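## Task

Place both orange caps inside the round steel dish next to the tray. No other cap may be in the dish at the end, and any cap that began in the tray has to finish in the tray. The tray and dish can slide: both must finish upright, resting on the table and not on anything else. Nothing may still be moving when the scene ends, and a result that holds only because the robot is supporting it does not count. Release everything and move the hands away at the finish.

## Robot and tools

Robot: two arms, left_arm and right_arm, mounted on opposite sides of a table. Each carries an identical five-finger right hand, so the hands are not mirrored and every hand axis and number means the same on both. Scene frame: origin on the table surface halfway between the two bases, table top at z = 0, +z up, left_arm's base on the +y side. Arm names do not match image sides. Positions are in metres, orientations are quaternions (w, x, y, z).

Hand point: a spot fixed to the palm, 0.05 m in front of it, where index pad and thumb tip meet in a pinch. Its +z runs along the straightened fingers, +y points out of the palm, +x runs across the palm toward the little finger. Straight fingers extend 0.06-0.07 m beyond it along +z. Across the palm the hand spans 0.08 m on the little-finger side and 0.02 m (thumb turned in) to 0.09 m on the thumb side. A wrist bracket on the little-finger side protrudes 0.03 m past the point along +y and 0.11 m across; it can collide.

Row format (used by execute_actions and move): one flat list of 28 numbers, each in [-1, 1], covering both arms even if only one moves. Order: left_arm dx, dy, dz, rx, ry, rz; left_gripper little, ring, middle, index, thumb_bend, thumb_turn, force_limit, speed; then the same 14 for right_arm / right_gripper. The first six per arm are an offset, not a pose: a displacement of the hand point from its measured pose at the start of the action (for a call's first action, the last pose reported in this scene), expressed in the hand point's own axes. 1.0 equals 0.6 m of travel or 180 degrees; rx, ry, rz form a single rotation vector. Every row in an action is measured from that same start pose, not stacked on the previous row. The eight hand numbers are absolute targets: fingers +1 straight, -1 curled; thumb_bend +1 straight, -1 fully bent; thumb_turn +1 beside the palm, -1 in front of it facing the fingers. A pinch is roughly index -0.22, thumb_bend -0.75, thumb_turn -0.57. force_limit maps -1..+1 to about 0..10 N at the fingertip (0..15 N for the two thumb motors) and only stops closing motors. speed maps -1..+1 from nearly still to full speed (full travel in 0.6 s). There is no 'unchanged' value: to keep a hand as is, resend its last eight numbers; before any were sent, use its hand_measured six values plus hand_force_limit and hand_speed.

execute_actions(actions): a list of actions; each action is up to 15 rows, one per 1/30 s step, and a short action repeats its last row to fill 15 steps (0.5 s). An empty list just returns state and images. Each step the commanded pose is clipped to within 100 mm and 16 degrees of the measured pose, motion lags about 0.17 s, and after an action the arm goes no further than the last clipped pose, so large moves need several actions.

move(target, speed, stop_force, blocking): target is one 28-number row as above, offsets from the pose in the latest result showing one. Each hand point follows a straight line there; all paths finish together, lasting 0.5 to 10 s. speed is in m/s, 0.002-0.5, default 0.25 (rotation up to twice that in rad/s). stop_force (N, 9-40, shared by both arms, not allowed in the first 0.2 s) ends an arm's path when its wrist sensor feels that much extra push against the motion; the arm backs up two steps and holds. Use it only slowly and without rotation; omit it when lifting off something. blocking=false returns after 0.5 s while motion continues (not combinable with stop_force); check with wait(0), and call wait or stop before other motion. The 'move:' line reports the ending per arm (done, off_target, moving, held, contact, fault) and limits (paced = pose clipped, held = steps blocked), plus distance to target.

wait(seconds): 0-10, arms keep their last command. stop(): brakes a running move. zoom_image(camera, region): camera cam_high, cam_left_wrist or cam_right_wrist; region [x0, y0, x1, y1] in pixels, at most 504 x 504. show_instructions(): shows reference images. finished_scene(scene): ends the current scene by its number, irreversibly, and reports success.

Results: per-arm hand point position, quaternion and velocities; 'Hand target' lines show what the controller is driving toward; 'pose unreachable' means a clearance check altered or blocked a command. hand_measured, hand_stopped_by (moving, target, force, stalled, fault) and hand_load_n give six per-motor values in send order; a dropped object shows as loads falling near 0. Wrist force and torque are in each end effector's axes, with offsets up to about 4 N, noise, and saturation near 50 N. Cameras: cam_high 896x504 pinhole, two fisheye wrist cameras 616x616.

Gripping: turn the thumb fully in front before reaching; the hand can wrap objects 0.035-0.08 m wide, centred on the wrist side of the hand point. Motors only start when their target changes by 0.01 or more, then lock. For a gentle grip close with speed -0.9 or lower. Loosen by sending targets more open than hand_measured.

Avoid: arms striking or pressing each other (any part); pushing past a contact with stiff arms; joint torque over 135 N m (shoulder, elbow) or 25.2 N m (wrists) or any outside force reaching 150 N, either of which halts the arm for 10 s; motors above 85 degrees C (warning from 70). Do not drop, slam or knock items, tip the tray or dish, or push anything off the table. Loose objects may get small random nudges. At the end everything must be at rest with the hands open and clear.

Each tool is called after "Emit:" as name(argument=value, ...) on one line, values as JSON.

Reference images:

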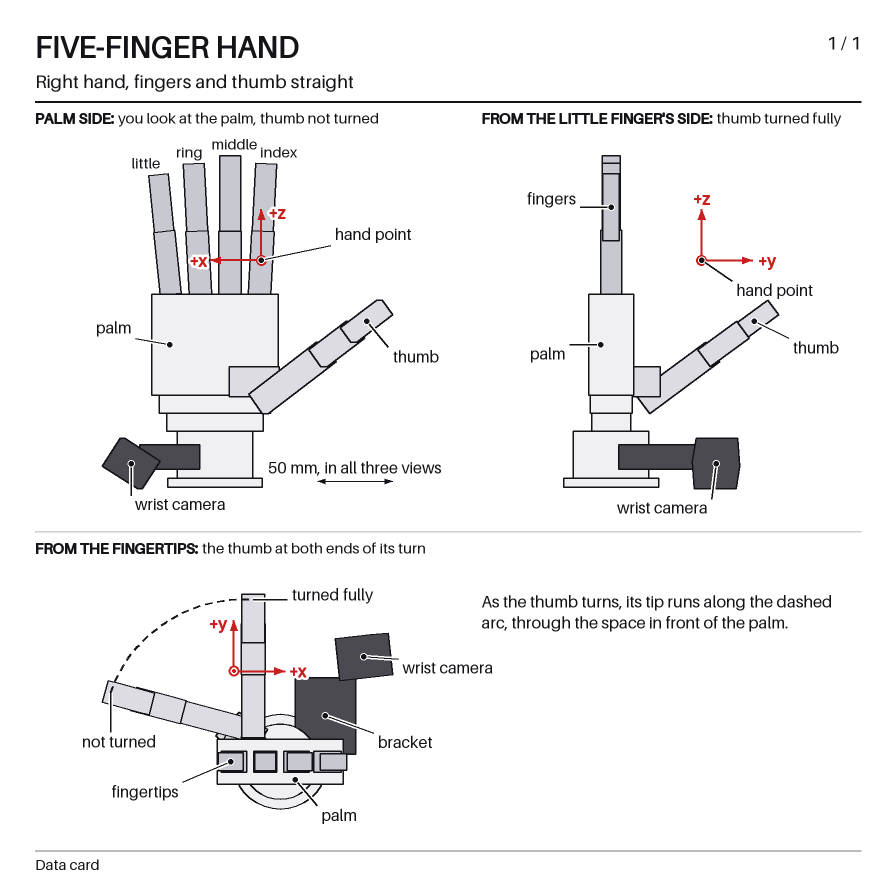

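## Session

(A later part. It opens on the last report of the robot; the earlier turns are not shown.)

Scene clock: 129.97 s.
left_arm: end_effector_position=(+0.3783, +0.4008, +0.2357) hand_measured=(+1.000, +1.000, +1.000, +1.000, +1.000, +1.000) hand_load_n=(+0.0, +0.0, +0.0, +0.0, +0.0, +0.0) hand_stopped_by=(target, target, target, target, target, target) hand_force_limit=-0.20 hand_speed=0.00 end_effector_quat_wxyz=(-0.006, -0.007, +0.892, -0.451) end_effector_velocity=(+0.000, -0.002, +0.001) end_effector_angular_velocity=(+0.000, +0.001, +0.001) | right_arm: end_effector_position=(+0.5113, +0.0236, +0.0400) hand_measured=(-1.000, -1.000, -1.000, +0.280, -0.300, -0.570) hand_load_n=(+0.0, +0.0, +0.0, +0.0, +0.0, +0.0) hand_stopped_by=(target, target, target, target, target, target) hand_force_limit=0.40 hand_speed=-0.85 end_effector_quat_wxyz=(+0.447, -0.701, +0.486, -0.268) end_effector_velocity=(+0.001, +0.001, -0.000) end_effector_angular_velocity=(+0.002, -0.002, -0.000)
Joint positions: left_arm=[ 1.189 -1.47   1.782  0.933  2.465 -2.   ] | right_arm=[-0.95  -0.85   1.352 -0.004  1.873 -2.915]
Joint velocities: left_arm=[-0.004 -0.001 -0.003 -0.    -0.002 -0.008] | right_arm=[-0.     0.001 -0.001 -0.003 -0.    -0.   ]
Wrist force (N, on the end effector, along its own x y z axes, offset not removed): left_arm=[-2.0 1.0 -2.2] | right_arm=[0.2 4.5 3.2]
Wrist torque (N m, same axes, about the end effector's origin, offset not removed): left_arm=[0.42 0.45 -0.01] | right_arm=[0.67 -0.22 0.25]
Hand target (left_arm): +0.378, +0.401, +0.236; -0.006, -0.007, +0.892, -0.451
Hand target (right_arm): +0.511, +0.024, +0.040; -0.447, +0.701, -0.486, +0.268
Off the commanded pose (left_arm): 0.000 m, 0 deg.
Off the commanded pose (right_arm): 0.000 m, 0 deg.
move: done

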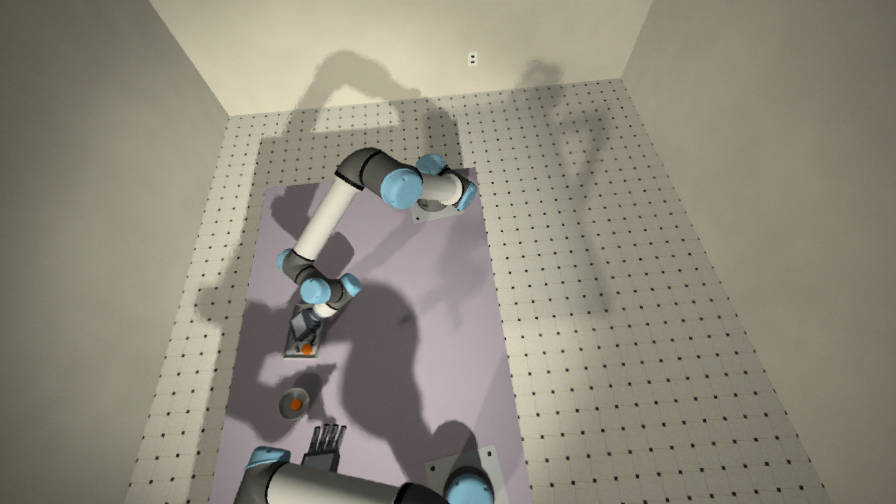

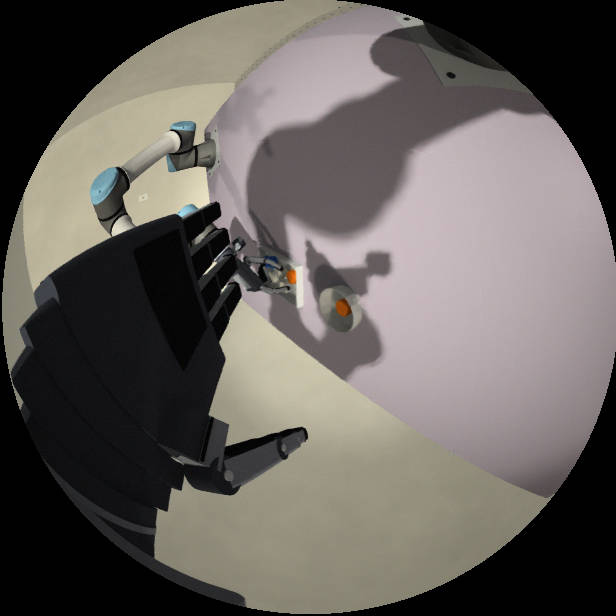

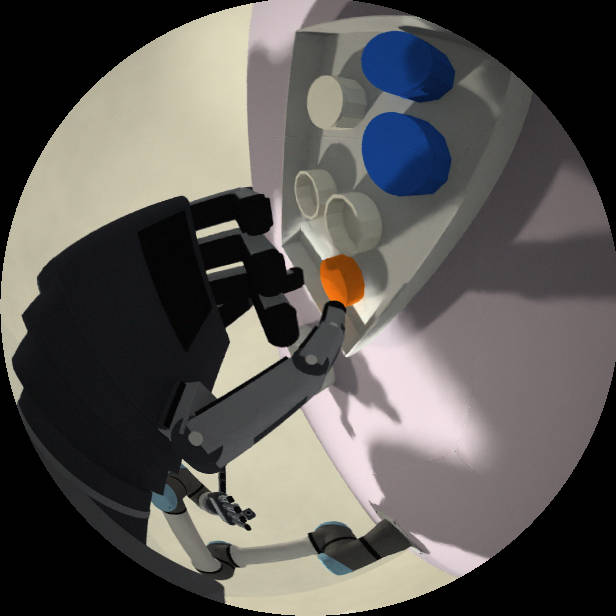

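Emit:
move(target=[0,0,0,0,0,0,1,1,1,1,1,1,-0.2,0,-0.002,0.027,0.014,0,0,0,-1,-1,-1,0.28,-0.3,-0.57,0.4,-0.85], speed=0.012, stop_force=9)

Emit:
move(target=[0,0,-0.15,0,0,0,1,1,1,1,1,1,-0.2,0,0,0,0,0,0,0,-1,-1,-1,-0.4,-0.3,-0.57,0.4,-0.85], speed=0.15)

Emit:
zoom_image(camera="cam_high", region=[260,300,350,380])

Scene clock: 137.57 s.
left_arm: end_effector_position=(+0.3783, +0.4008, +0.2357) hand_measured=(+1.000, +1.000, +1.000, +1.000, +1.000, +1.000) hand_load_n=(+0.0, +0.0, +0.0, +0.0, +0.0, +0.0) hand_stopped_by=(target, target, target, target, target, target) hand_force_limit=-0.20 hand_speed=0.00 end_effector_quat_wxyz=(-0.006, -0.007, +0.892, -0.451) end_effector_velocity=(+0.000, +0.001, -0.001) end_effector_angular_velocity=(+0.001, +0.002, +0.002) | right_arm: end_effector_position=(+0.5105, +0.0257, +0.0221) hand_measured=(-1.000, -1.000, -1.000, +0.280, -0.300, -0.570) hand_load_n=(+0.0, +0.0, +0.0, +0.0, +0.0, +0.0) hand_stopped_by=(target, target, target, target, target, target) hand_force_limit=0.40 hand_speed=-0.85 end_effector_quat_wxyz=(+0.447, -0.701, +0.486, -0.268) end_effector_velocity=(+0.000, +0.001, -0.002) end_effector_angular_velocity=(+0.002, -0.001, -0.000)
Joint positions: left_arm=[ 1.189 -1.47   1.782  0.933  2.465 -2.   ] | right_arm=[-0.947 -0.826  1.36  -0.036  1.876 -2.913]
Joint velocities: left_arm=[ 0.001  0.001  0.    -0.    -0.001 -0.001] | right_arm=[ 0.001  0.004 -0.001 -0.004  0.     0.001]
Wrist force (N, on the end effector, along its own x y z axes, offset not removed): left_arm=[-1.8 0.8 -2.8] | right_arm=[-2.7 -1.9 0.7]
Wrist torque (N m, same axes, about the end effector's origin, offset not removed): left_arm=[0.48 0.51 0.05] | right_arm=[0.00 0.56 -0.26]
Hand target (left_arm): +0.378, +0.401, +0.236; -0.006, -0.007, +0.892, -0.451
Hand target (right_arm): +0.511, +0.026, +0.022; -0.447, +0.701, -0.486, +0.268
Off the commanded pose (left_arm): 0.000 m, 0 deg.
Off the commanded pose (right_arm): 0.000 m, 0 deg.
move: done

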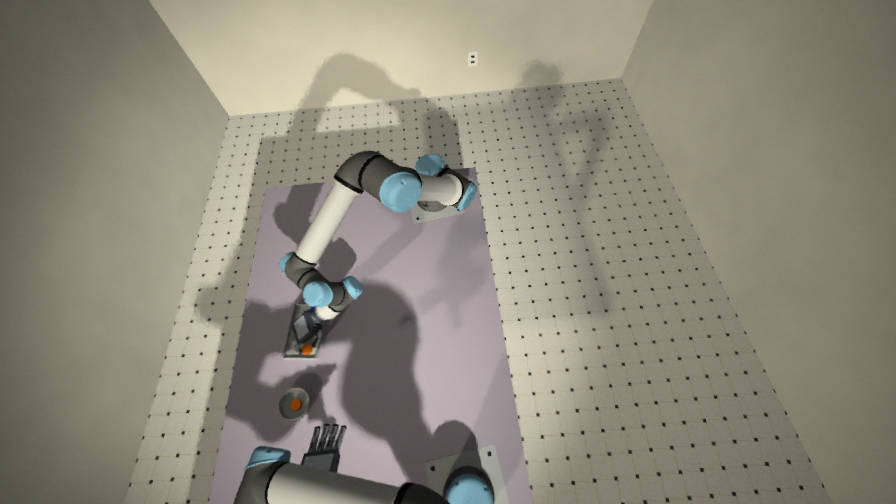

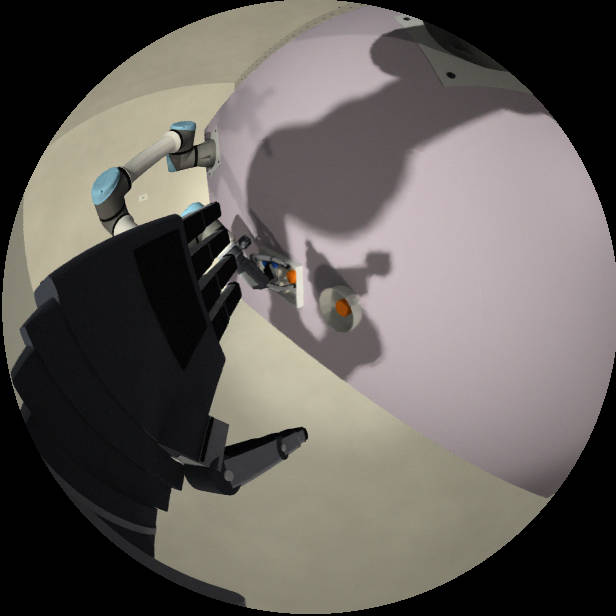

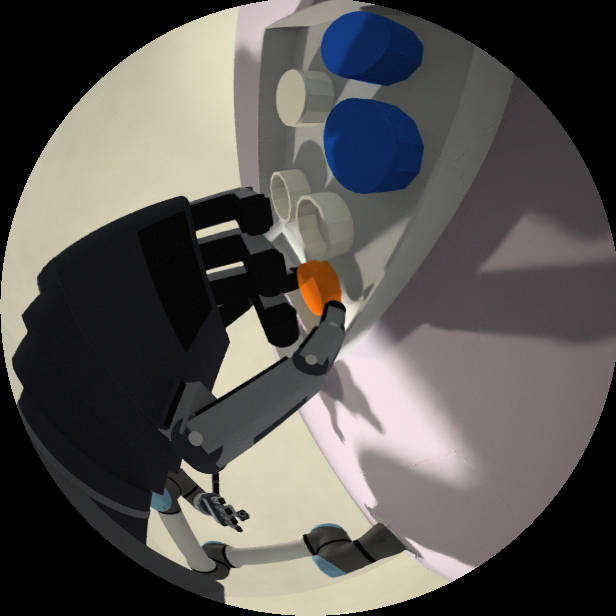

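Scene clock: 138.73 s.
left_arm: end_effector_position=(+0.3787, +0.4729, +0.2891) hand_measured=(+1.000, +1.000, +1.000, +1.000, +1.000, +1.000) hand_load_n=(+0.0, +0.0, +0.0, +0.0, +0.0, +0.0) hand_stopped_by=(target, target, target, target, target, target) hand_force_limit=-0.20 hand_speed=0.00 end_effector_quat_wxyz=(-0.005, -0.008, +0.892, -0.451) end_effector_velocity=(+0.000, +0.003, +0.001) end_effector_angular_velocity=(+0.001, +0.000, -0.005) | right_arm: end_effector_position=(+0.5105, +0.0257, +0.0220) hand_measured=(-1.000, -1.000, -1.000, +0.150, -0.298, -0.570) hand_load_n=(+0.0, +0.0, +0.0, +8.0, +4.0, -0.5) hand_stopped_by=(target, target, target, force, target, target) hand_force_limit=0.40 hand_speed=-0.85 end_effector_quat_wxyz=(+0.447, -0.701, +0.486, -0.268) end_effector_velocity=(+0.000, +0.000, +0.000) end_effector_angular_velocity=(+0.001, -0.000, -0.000)
Joint positions: left_arm=[ 1.405 -1.433  1.671  1.284  2.506 -1.653] | right_arm=[-0.947 -0.826  1.36  -0.036  1.876 -2.913]
Joint velocities: left_arm=[ 0.009  0.005 -0.005  0.019  0.     0.023] | right_arm=[-0.     0.    -0.001  0.    -0.     0.   ]
Wrist force (N, on the end effector, along its own x y z axes, offset not removed): left_arm=[-1.0 -1.0 -2.5] | right_arm=[0.2 2.5 0.3]
Wrist torque (N m, same axes, about the end effector's origin, offset not removed): left_arm=[0.18 0.28 0.12] | right_arm=[0.82 0.20 0.30]
Hand target (left_arm): +0.379, +0.473, +0.289; -0.006, -0.007, +0.892, -0.451
Hand target (right_arm): +0.511, +0.026, +0.022; -0.447, +0.701, -0.486, +0.268
Off the commanded pose (left_arm): 0.000 m, 0 deg.
Off the commanded pose (right_arm): 0.000 m, 0 deg.
move: done

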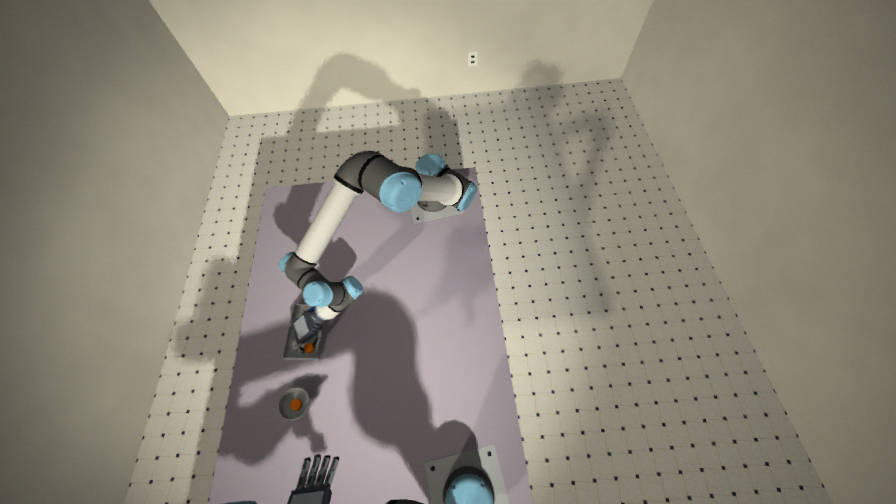

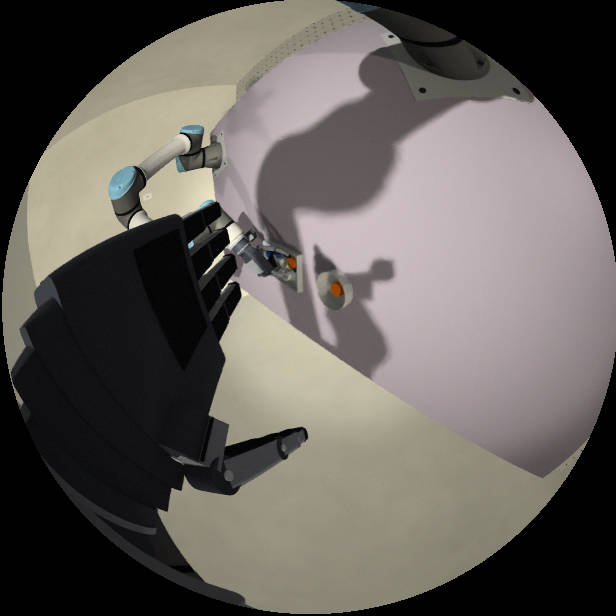

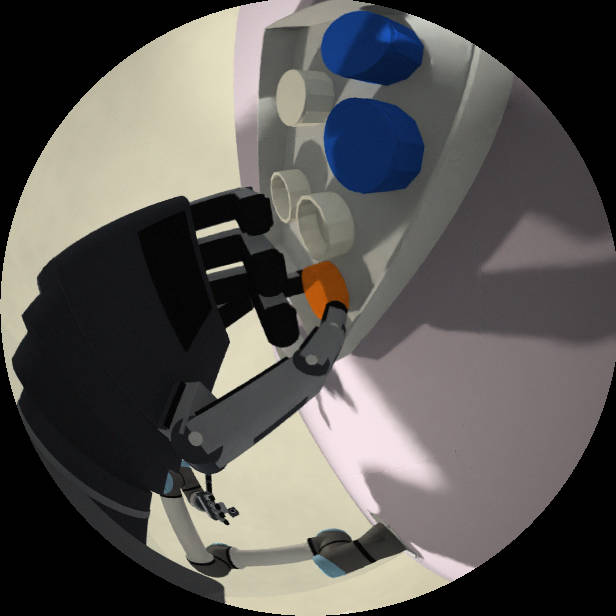

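Region (260, 300, 350, 380) of cam_high's 896x504 image, scaled by 5.600, with more detail than that image has.

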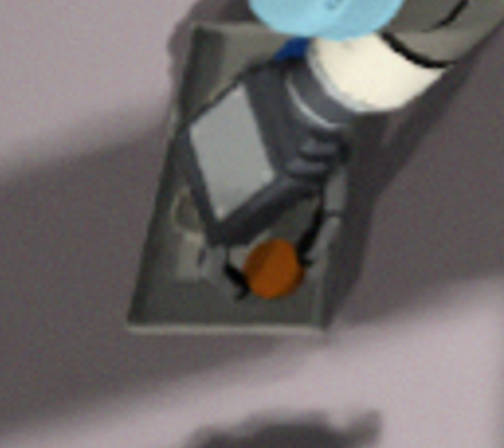

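Emit:
move(target=[0,0,0,0,0,0,1,1,1,1,1,1,-0.2,0,-0.005,-0.081,-0.042,0,0,0,-1,-1,-1,-0.4,-0.3,-0.57,0.4,-0.85], speed=0.06)

Emit:
move(target=[0,0,0,0,0,0,1,1,1,1,1,1,-0.2,0,-0.252,-0.063,0.155,-0.01,-0.122,-0.068,-1,-1,-1,-0.4,-0.3,-0.57,0.4,-0.85], speed=0.12)

Emit:
move(target=[0,0,0,0,0,0,1,1,1,1,1,1,-0.2,0,0,0.048,0.028,0,0,0,-1,-1,-1,-0.4,-0.3,-0.57,0.4,-0.85], speed=0.03)

Emit:
move(target=[0,0,0,0,0,0,1,1,1,1,1,1,-0.2,0,0,0,0,0,0,0,-1,-1,-1,0.3,-0.3,-0.57,0.4,-0.7])

Emit:
move(target=[0,0,0,0,0,0,1,1,1,1,1,1,-0.2,0,0,-0.14,-0.14,0,0,0,-1,-1,-1,0.3,-0.3,-0.57,0.4,-0.7], speed=0.1)

Scene clock: 154.43 s.
left_arm: end_effector_position=(+0.3787, +0.4729, +0.2891) hand_measured=(+1.000, +1.000, +1.000, +1.000, +1.000, +1.000) hand_load_n=(+0.0, +0.0, +0.0, +0.0, +0.0, +0.0) hand_stopped_by=(target, target, target, target, target, target) hand_force_limit=-0.20 hand_speed=0.00 end_effector_quat_wxyz=(-0.005, -0.008, +0.892, -0.451) end_effector_velocity=(+0.000, +0.000, +0.000) end_effector_angular_velocity=(-0.001, +0.000, +0.002) | right_arm: end_effector_position=(+0.5104, +0.0254, +0.0766) hand_measured=(-1.000, -1.000, -1.000, +0.150, -0.298, -0.570) hand_load_n=(+0.0, +0.0, +0.0, +7.0, +5.0, -0.5) hand_stopped_by=(target, target, target, force, target, target) hand_force_limit=0.40 hand_speed=-0.85 end_effector_quat_wxyz=(+0.447, -0.701, +0.486, -0.268) end_effector_velocity=(-0.000, -0.000, +0.002) end_effector_angular_velocity=(-0.000, +0.001, -0.000)
Joint positions: left_arm=[ 1.405 -1.433  1.671  1.284  2.506 -1.653] | right_arm=[-0.947 -0.888  1.314  0.072  1.876 -2.913]
Joint velocities: left_arm=[ 0.001  0.    -0.    -0.     0.001 -0.001] | right_arm=[-0.    -0.002 -0.003  0.006 -0.     0.   ]
Wrist force (N, on the end effector, along its own x y z axes, offset not removed): left_arm=[-0.1 0.4 -3.1] | right_arm=[-2.1 -0.7 1.4]
Wrist torque (N m, same axes, about the end effector's origin, offset not removed): left_arm=[0.43 0.19 0.06] | right_arm=[-0.27 0.44 -0.10]
Hand target (left_arm): +0.379, +0.473, +0.289; -0.005, -0.008, +0.892, -0.451
Hand target (right_arm): +0.510, +0.025, +0.077; -0.447, +0.701, -0.486, +0.268
Off the commanded pose (left_arm): 0.000 m, 0 deg.
Off the commanded pose (right_arm): 0.000 m, 0 deg.
move: done

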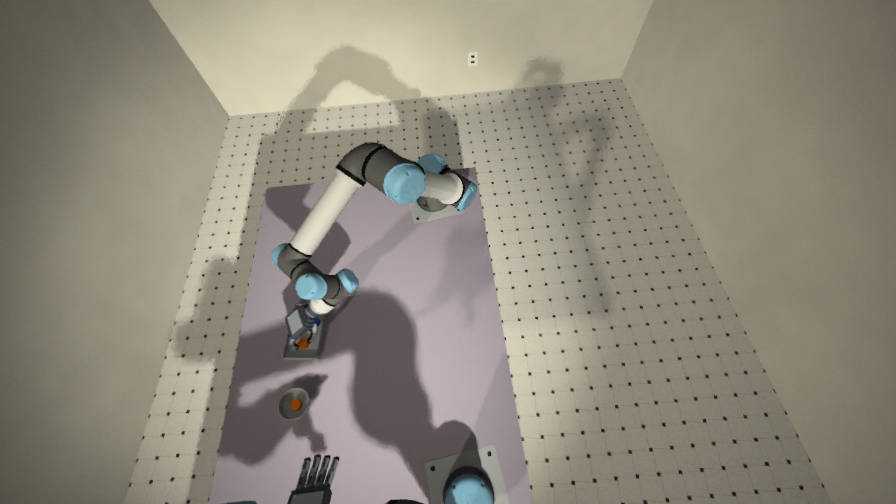

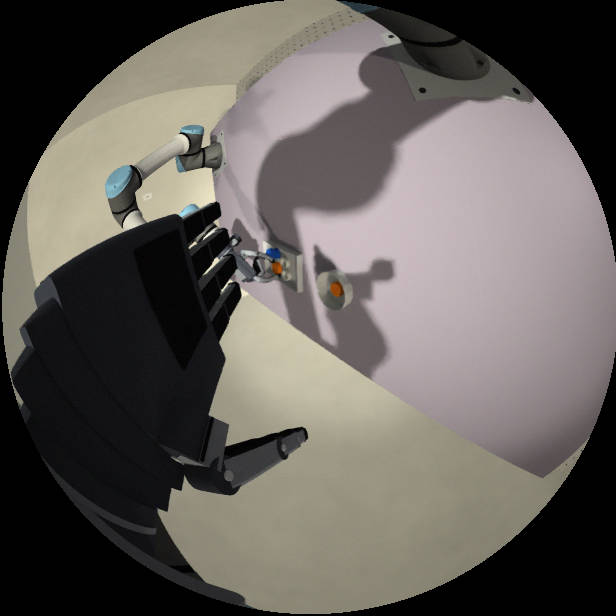

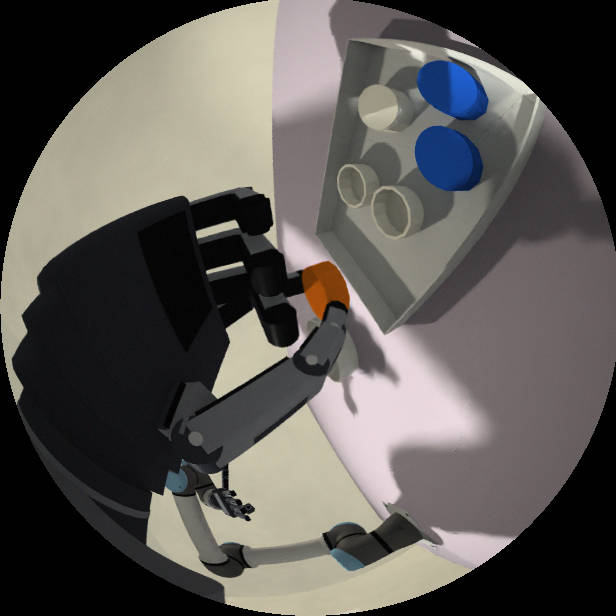

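Scene clock: 156.87 s.
left_arm: end_effector_position=(+0.3787, +0.4729, +0.2891) hand_measured=(+1.000, +1.000, +1.000, +1.000, +1.000, +1.000) hand_load_n=(+0.0, +0.0, +0.0, +0.0, +0.0, +0.0) hand_stopped_by=(target, target, target, target, target, target) hand_force_limit=-0.20 hand_speed=0.00 end_effector_quat_wxyz=(-0.005, -0.008, +0.892, -0.451) end_effector_velocity=(+0.000, -0.000, +0.000) end_effector_angular_velocity=(-0.002, -0.001, -0.000) | right_arm: end_effector_position=(+0.5440, +0.2032, +0.0766) hand_measured=(-1.000, -1.000, -1.000, +0.150, -0.298, -0.570) hand_load_n=(+0.0, +0.0, +0.0, +7.0, +5.0, -0.5) hand_stopped_by=(target, target, target, force, target, target) hand_force_limit=0.40 hand_speed=-0.85 end_effector_quat_wxyz=(+0.490, -0.793, +0.319, -0.168) end_effector_velocity=(+0.002, +0.003, +0.002) end_effector_angular_velocity=(-0.008, +0.006, +0.004)
Joint positions: left_arm=[ 1.405 -1.433  1.671  1.284  2.506 -1.653] | right_arm=[-0.92  -0.416  0.421  0.477  1.517 -3.118]
Joint velocities: left_arm=[ 0.001  0.    -0.     0.     0.002  0.001] | right_arm=[ 0.001  0.034 -0.076  0.052 -0.002 -0.003]
Wrist force (N, on the end effector, along its own x y z axes, offset not removed): left_arm=[-1.6 0.1 -1.1] | right_arm=[-0.7 0.7 0.3]
Wrist torque (N m, same axes, about the end effector's origin, offset not removed): left_arm=[0.25 0.30 0.11] | right_arm=[0.16 0.28 -0.11]
Hand target (left_arm): +0.379, +0.473, +0.289; -0.005, -0.008, +0.892, -0.451
Hand target (right_arm): +0.544, +0.203, +0.077; -0.490, +0.794, -0.319, +0.168
Off the commanded pose (left_arm): 0.000 m, 0 deg.
Off the commanded pose (right_arm): 0.001 m, 0 deg.
move: done

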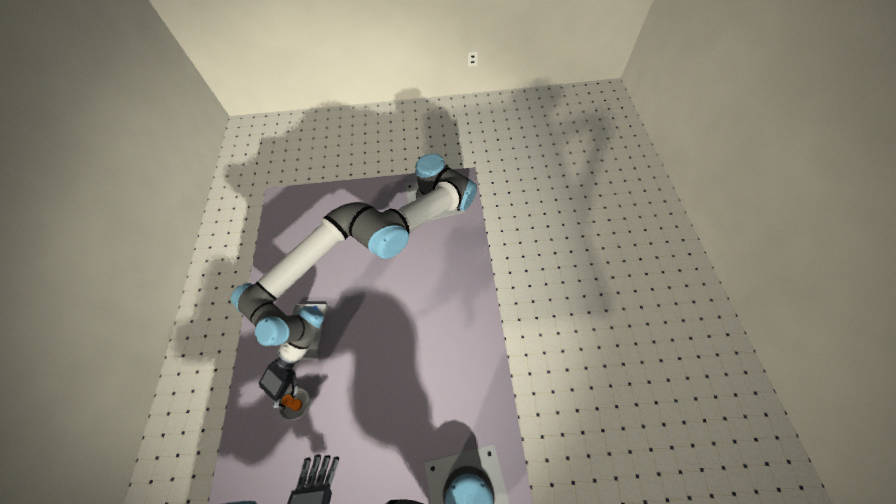

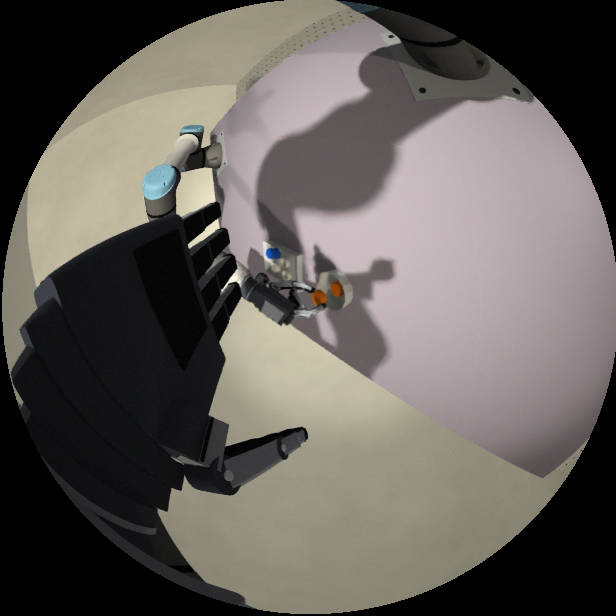

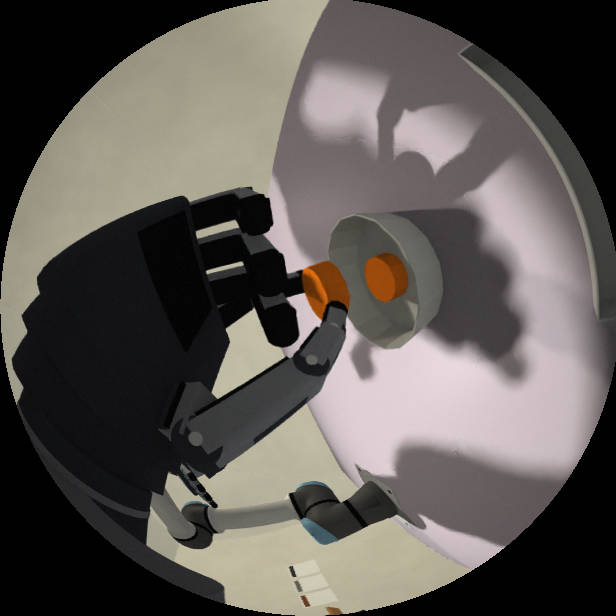

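Scene clock: 158.33 s.
left_arm: end_effector_position=(+0.3787, +0.4729, +0.2891) hand_measured=(+1.000, +1.000, +1.000, +1.000, +1.000, +1.000) hand_load_n=(+0.0, +0.0, +0.0, +0.0, +0.0, +0.0) hand_stopped_by=(target, target, target, target, target, target) hand_force_limit=-0.20 hand_speed=0.00 end_effector_quat_wxyz=(-0.005, -0.008, +0.892, -0.451) end_effector_velocity=(+0.000, +0.000, +0.000) end_effector_angular_velocity=(-0.000, -0.002, -0.000) | right_arm: end_effector_position=(+0.5440, +0.2053, +0.0436) hand_measured=(-1.000, -1.000, -1.000, +0.150, -0.298, -0.570) hand_load_n=(+0.0, +0.0, +0.0, +7.0, +5.0, -0.5) hand_stopped_by=(target, target, target, force, target, target) hand_force_limit=0.40 hand_speed=-0.85 end_effector_quat_wxyz=(+0.490, -0.793, +0.319, -0.168) end_effector_velocity=(-0.000, -0.000, -0.003) end_effector_angular_velocity=(-0.001, +0.001, -0.000)
Joint positions: left_arm=[ 1.405 -1.433  1.671  1.284  2.506 -1.653] | right_arm=[-0.918 -0.399  0.472  0.409  1.519 -3.117]
Joint velocities: left_arm=[ 0.001 -0.     0.    -0.     0.     0.002] | right_arm=[-0.     0.001  0.005 -0.004  0.     0.   ]
Wrist force (N, on the end effector, along its own x y z axes, offset not removed): left_arm=[0.2 0.7 -2.9] | right_arm=[0.0 1.2 -0.2]
Wrist torque (N m, same axes, about the end effector's origin, offset not removed): left_arm=[0.45 0.23 0.18] | right_arm=[0.41 0.35 0.15]
Hand target (left_arm): +0.379, +0.473, +0.289; -0.005, -0.008, +0.892, -0.451
Hand target (right_arm): +0.544, +0.205, +0.043; -0.490, +0.793, -0.319, +0.168
Off the commanded pose (left_arm): 0.000 m, 0 deg.
Off the commanded pose (right_arm): 0.000 m, 0 deg.
move: done

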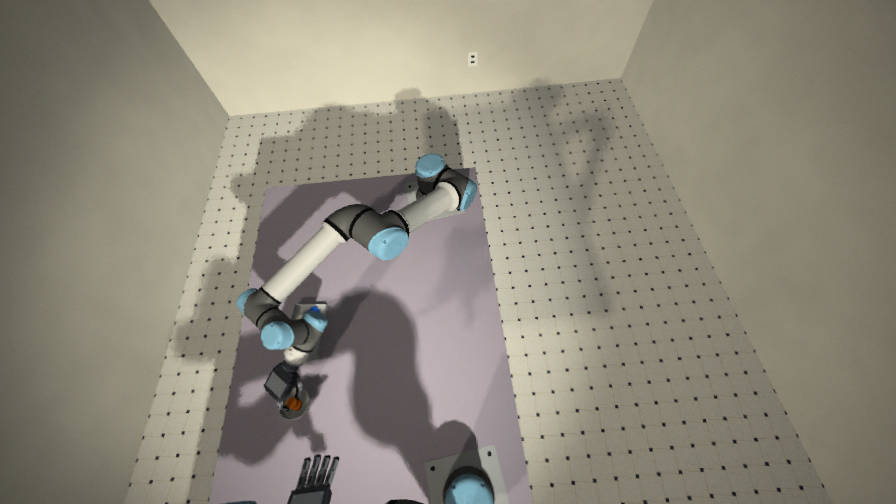

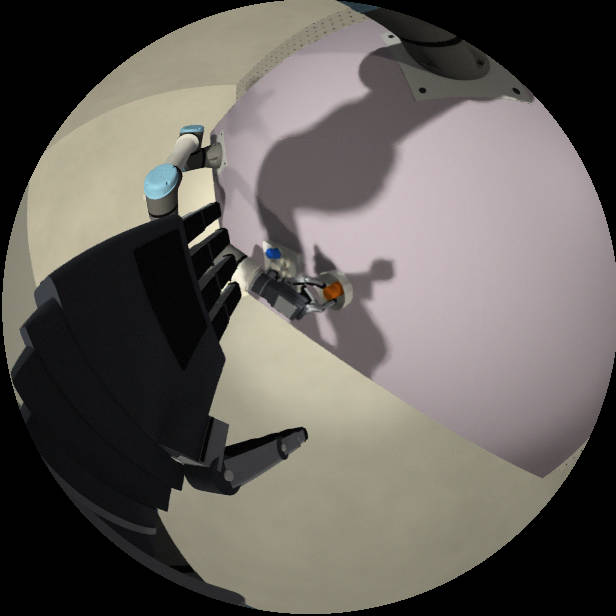

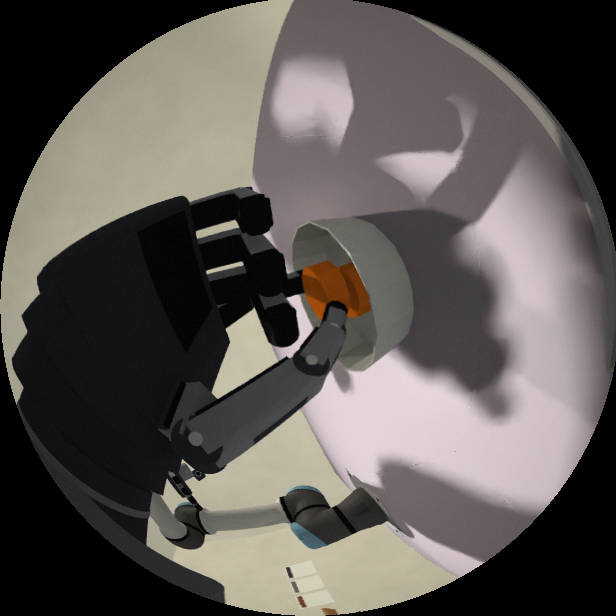

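Scene clock: 158.90 s.
left_arm: end_effector_position=(+0.3787, +0.4729, +0.2891) hand_measured=(+1.000, +1.000, +1.000, +1.000, +1.000, +1.000) hand_load_n=(+0.0, +0.0, +0.0, +0.0, +0.0, +0.0) hand_stopped_by=(target, target, target, target, target, target) hand_force_limit=-0.20 hand_speed=0.00 end_effector_quat_wxyz=(-0.005, -0.008, +0.892, -0.451) end_effector_velocity=(+0.000, -0.000, +0.000) end_effector_angular_velocity=(-0.001, -0.002, -0.001) | right_arm: end_effector_position=(+0.5439, +0.2053, +0.0434) hand_measured=(-1.000, -1.000, -1.000, +0.300, -0.300, -0.570) hand_load_n=(+0.0, +0.0, +0.0, +0.0, +0.0, +0.0) hand_stopped_by=(target, target, target, target, target, target) hand_force_limit=0.40 hand_speed=-0.70 end_effector_quat_wxyz=(+0.490, -0.793, +0.319, -0.168) end_effector_velocity=(-0.000, +0.000, -0.000) end_effector_angular_velocity=(-0.000, +0.001, +0.000)
Joint positions: left_arm=[ 1.405 -1.433  1.671  1.284  2.506 -1.653] | right_arm=[-0.918 -0.399  0.472  0.409  1.519 -3.117]
Joint velocities: left_arm=[ 0.    -0.    -0.    -0.     0.     0.001] | right_arm=[0. 0. 0. 0. 0. 0.]
Wrist force (N, on the end effector, along its own x y z axes, offset not removed): left_arm=[0.0 0.5 -2.2] | right_arm=[-1.8 1.9 2.7]
Wrist torque (N m, same axes, about the end effector's origin, offset not removed): left_arm=[0.36 0.26 0.11] | right_arm=[0.40 0.27 0.23]
Hand target (left_arm): +0.379, +0.473, +0.289; -0.005, -0.008, +0.892, -0.451
Hand target (right_arm): +0.544, +0.205, +0.044; -0.490, +0.793, -0.319, +0.168
Off the commanded pose (left_arm): 0.000 m, 0 deg.
Off the commanded pose (right_arm): 0.000 m, 0 deg.
move: done

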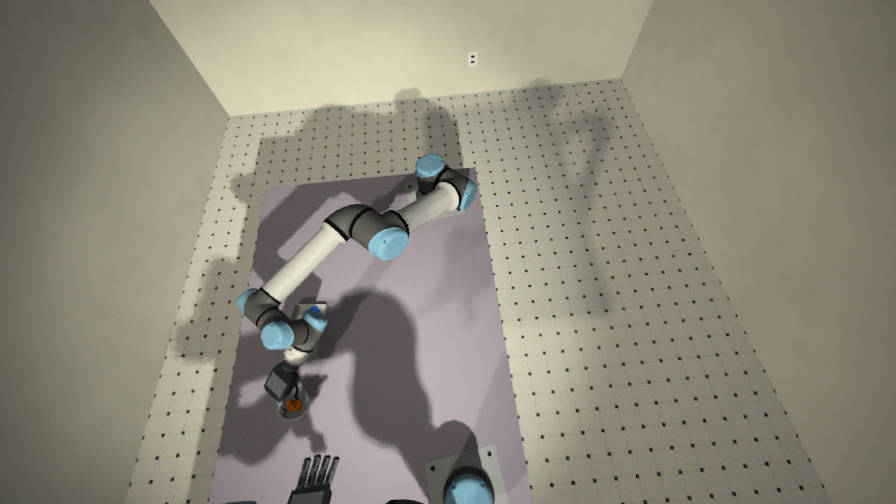

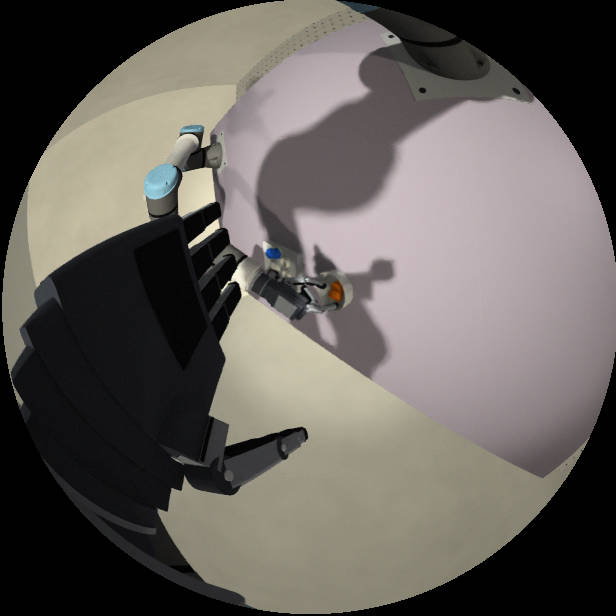

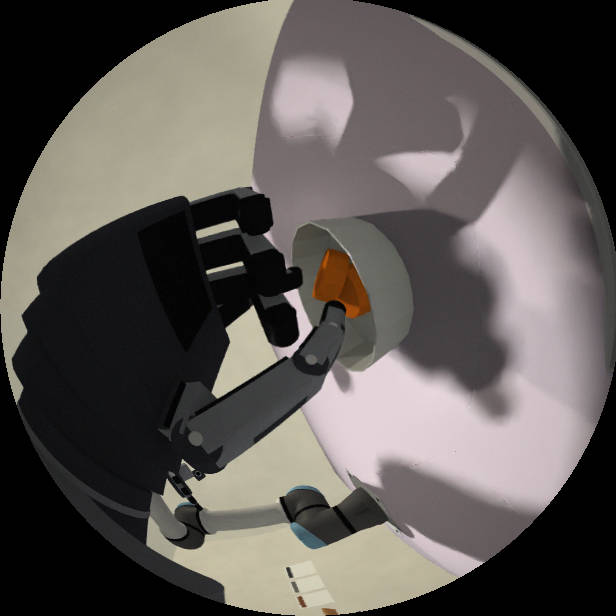

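Scene clock: 160.60 s.
left_arm: end_effector_position=(+0.3787, +0.4729, +0.2891) hand_measured=(+1.000, +1.000, +1.000, +1.000, +1.000, +1.000) hand_load_n=(+0.0, +0.0, +0.0, +0.0, +0.0, +0.0) hand_stopped_by=(target, target, target, target, target, target) hand_force_limit=-0.20 hand_speed=0.00 end_effector_quat_wxyz=(-0.005, -0.008, +0.892, -0.451) end_effector_velocity=(+0.000, +0.000, -0.001) end_effector_angular_velocity=(+0.003, +0.000, -0.001) | right_arm: end_effector_position=(+0.5239, +0.1756, +0.1564) hand_measured=(-1.000, -1.000, -1.000, +0.300, -0.300, -0.570) hand_load_n=(+0.0, +0.0, +0.0, +0.0, +0.0, +0.0) hand_stopped_by=(target, target, target, target, target, target) hand_force_limit=0.40 hand_speed=-0.70 end_effector_quat_wxyz=(+0.490, -0.793, +0.319, -0.168) end_effector_velocity=(-0.000, -0.001, +0.002) end_effector_angular_velocity=(+0.000, +0.000, -0.000)
Joint positions: left_arm=[ 1.405 -1.433  1.671  1.284  2.506 -1.653] | right_arm=[-0.927 -0.585  0.546  0.521  1.51  -3.121]
Joint velocities: left_arm=[-0.001  0.001  0.    -0.    -0.003 -0.   ] | right_arm=[-0.    -0.003  0.001  0.002 -0.     0.   ]
Wrist force (N, on the end effector, along its own x y z axes, offset not removed): left_arm=[0.8 -0.4 -2.9] | right_arm=[-2.8 0.1 -0.6]
Wrist torque (N m, same axes, about the end effector's origin, offset not removed): left_arm=[0.31 0.07 0.14] | right_arm=[0.19 0.60 -0.28]
Hand target (left_arm): +0.379, +0.473, +0.289; -0.005, -0.008, +0.892, -0.451
Hand target (right_arm): +0.524, +0.176, +0.157; -0.490, +0.793, -0.319, +0.168
Off the commanded pose (left_arm): 0.000 m, 0 deg.
Off the commanded pose (right_arm): 0.000 m, 0 deg.
move: done

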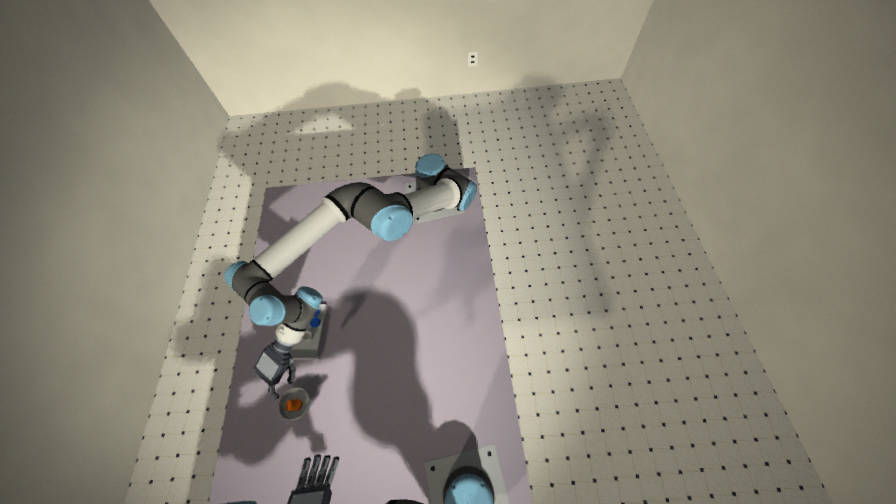

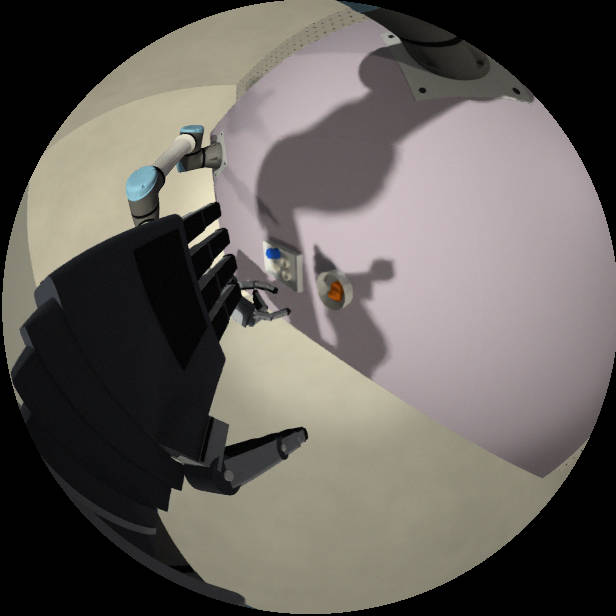

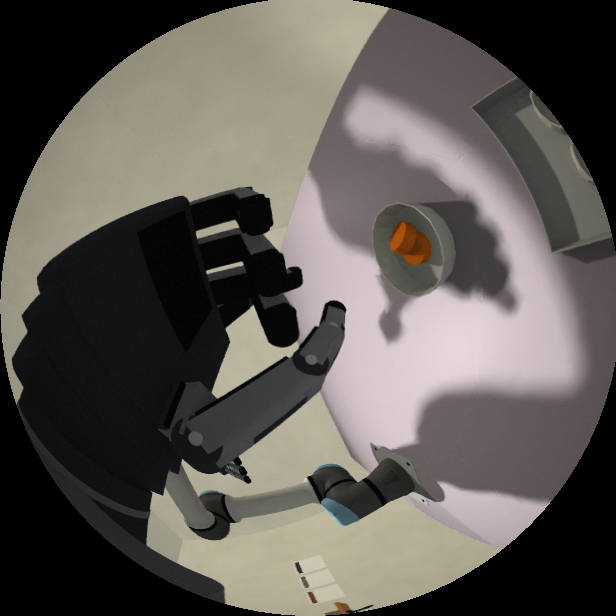

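Emit:
finished_scene(scene=1)

The scene is finished: the task was done.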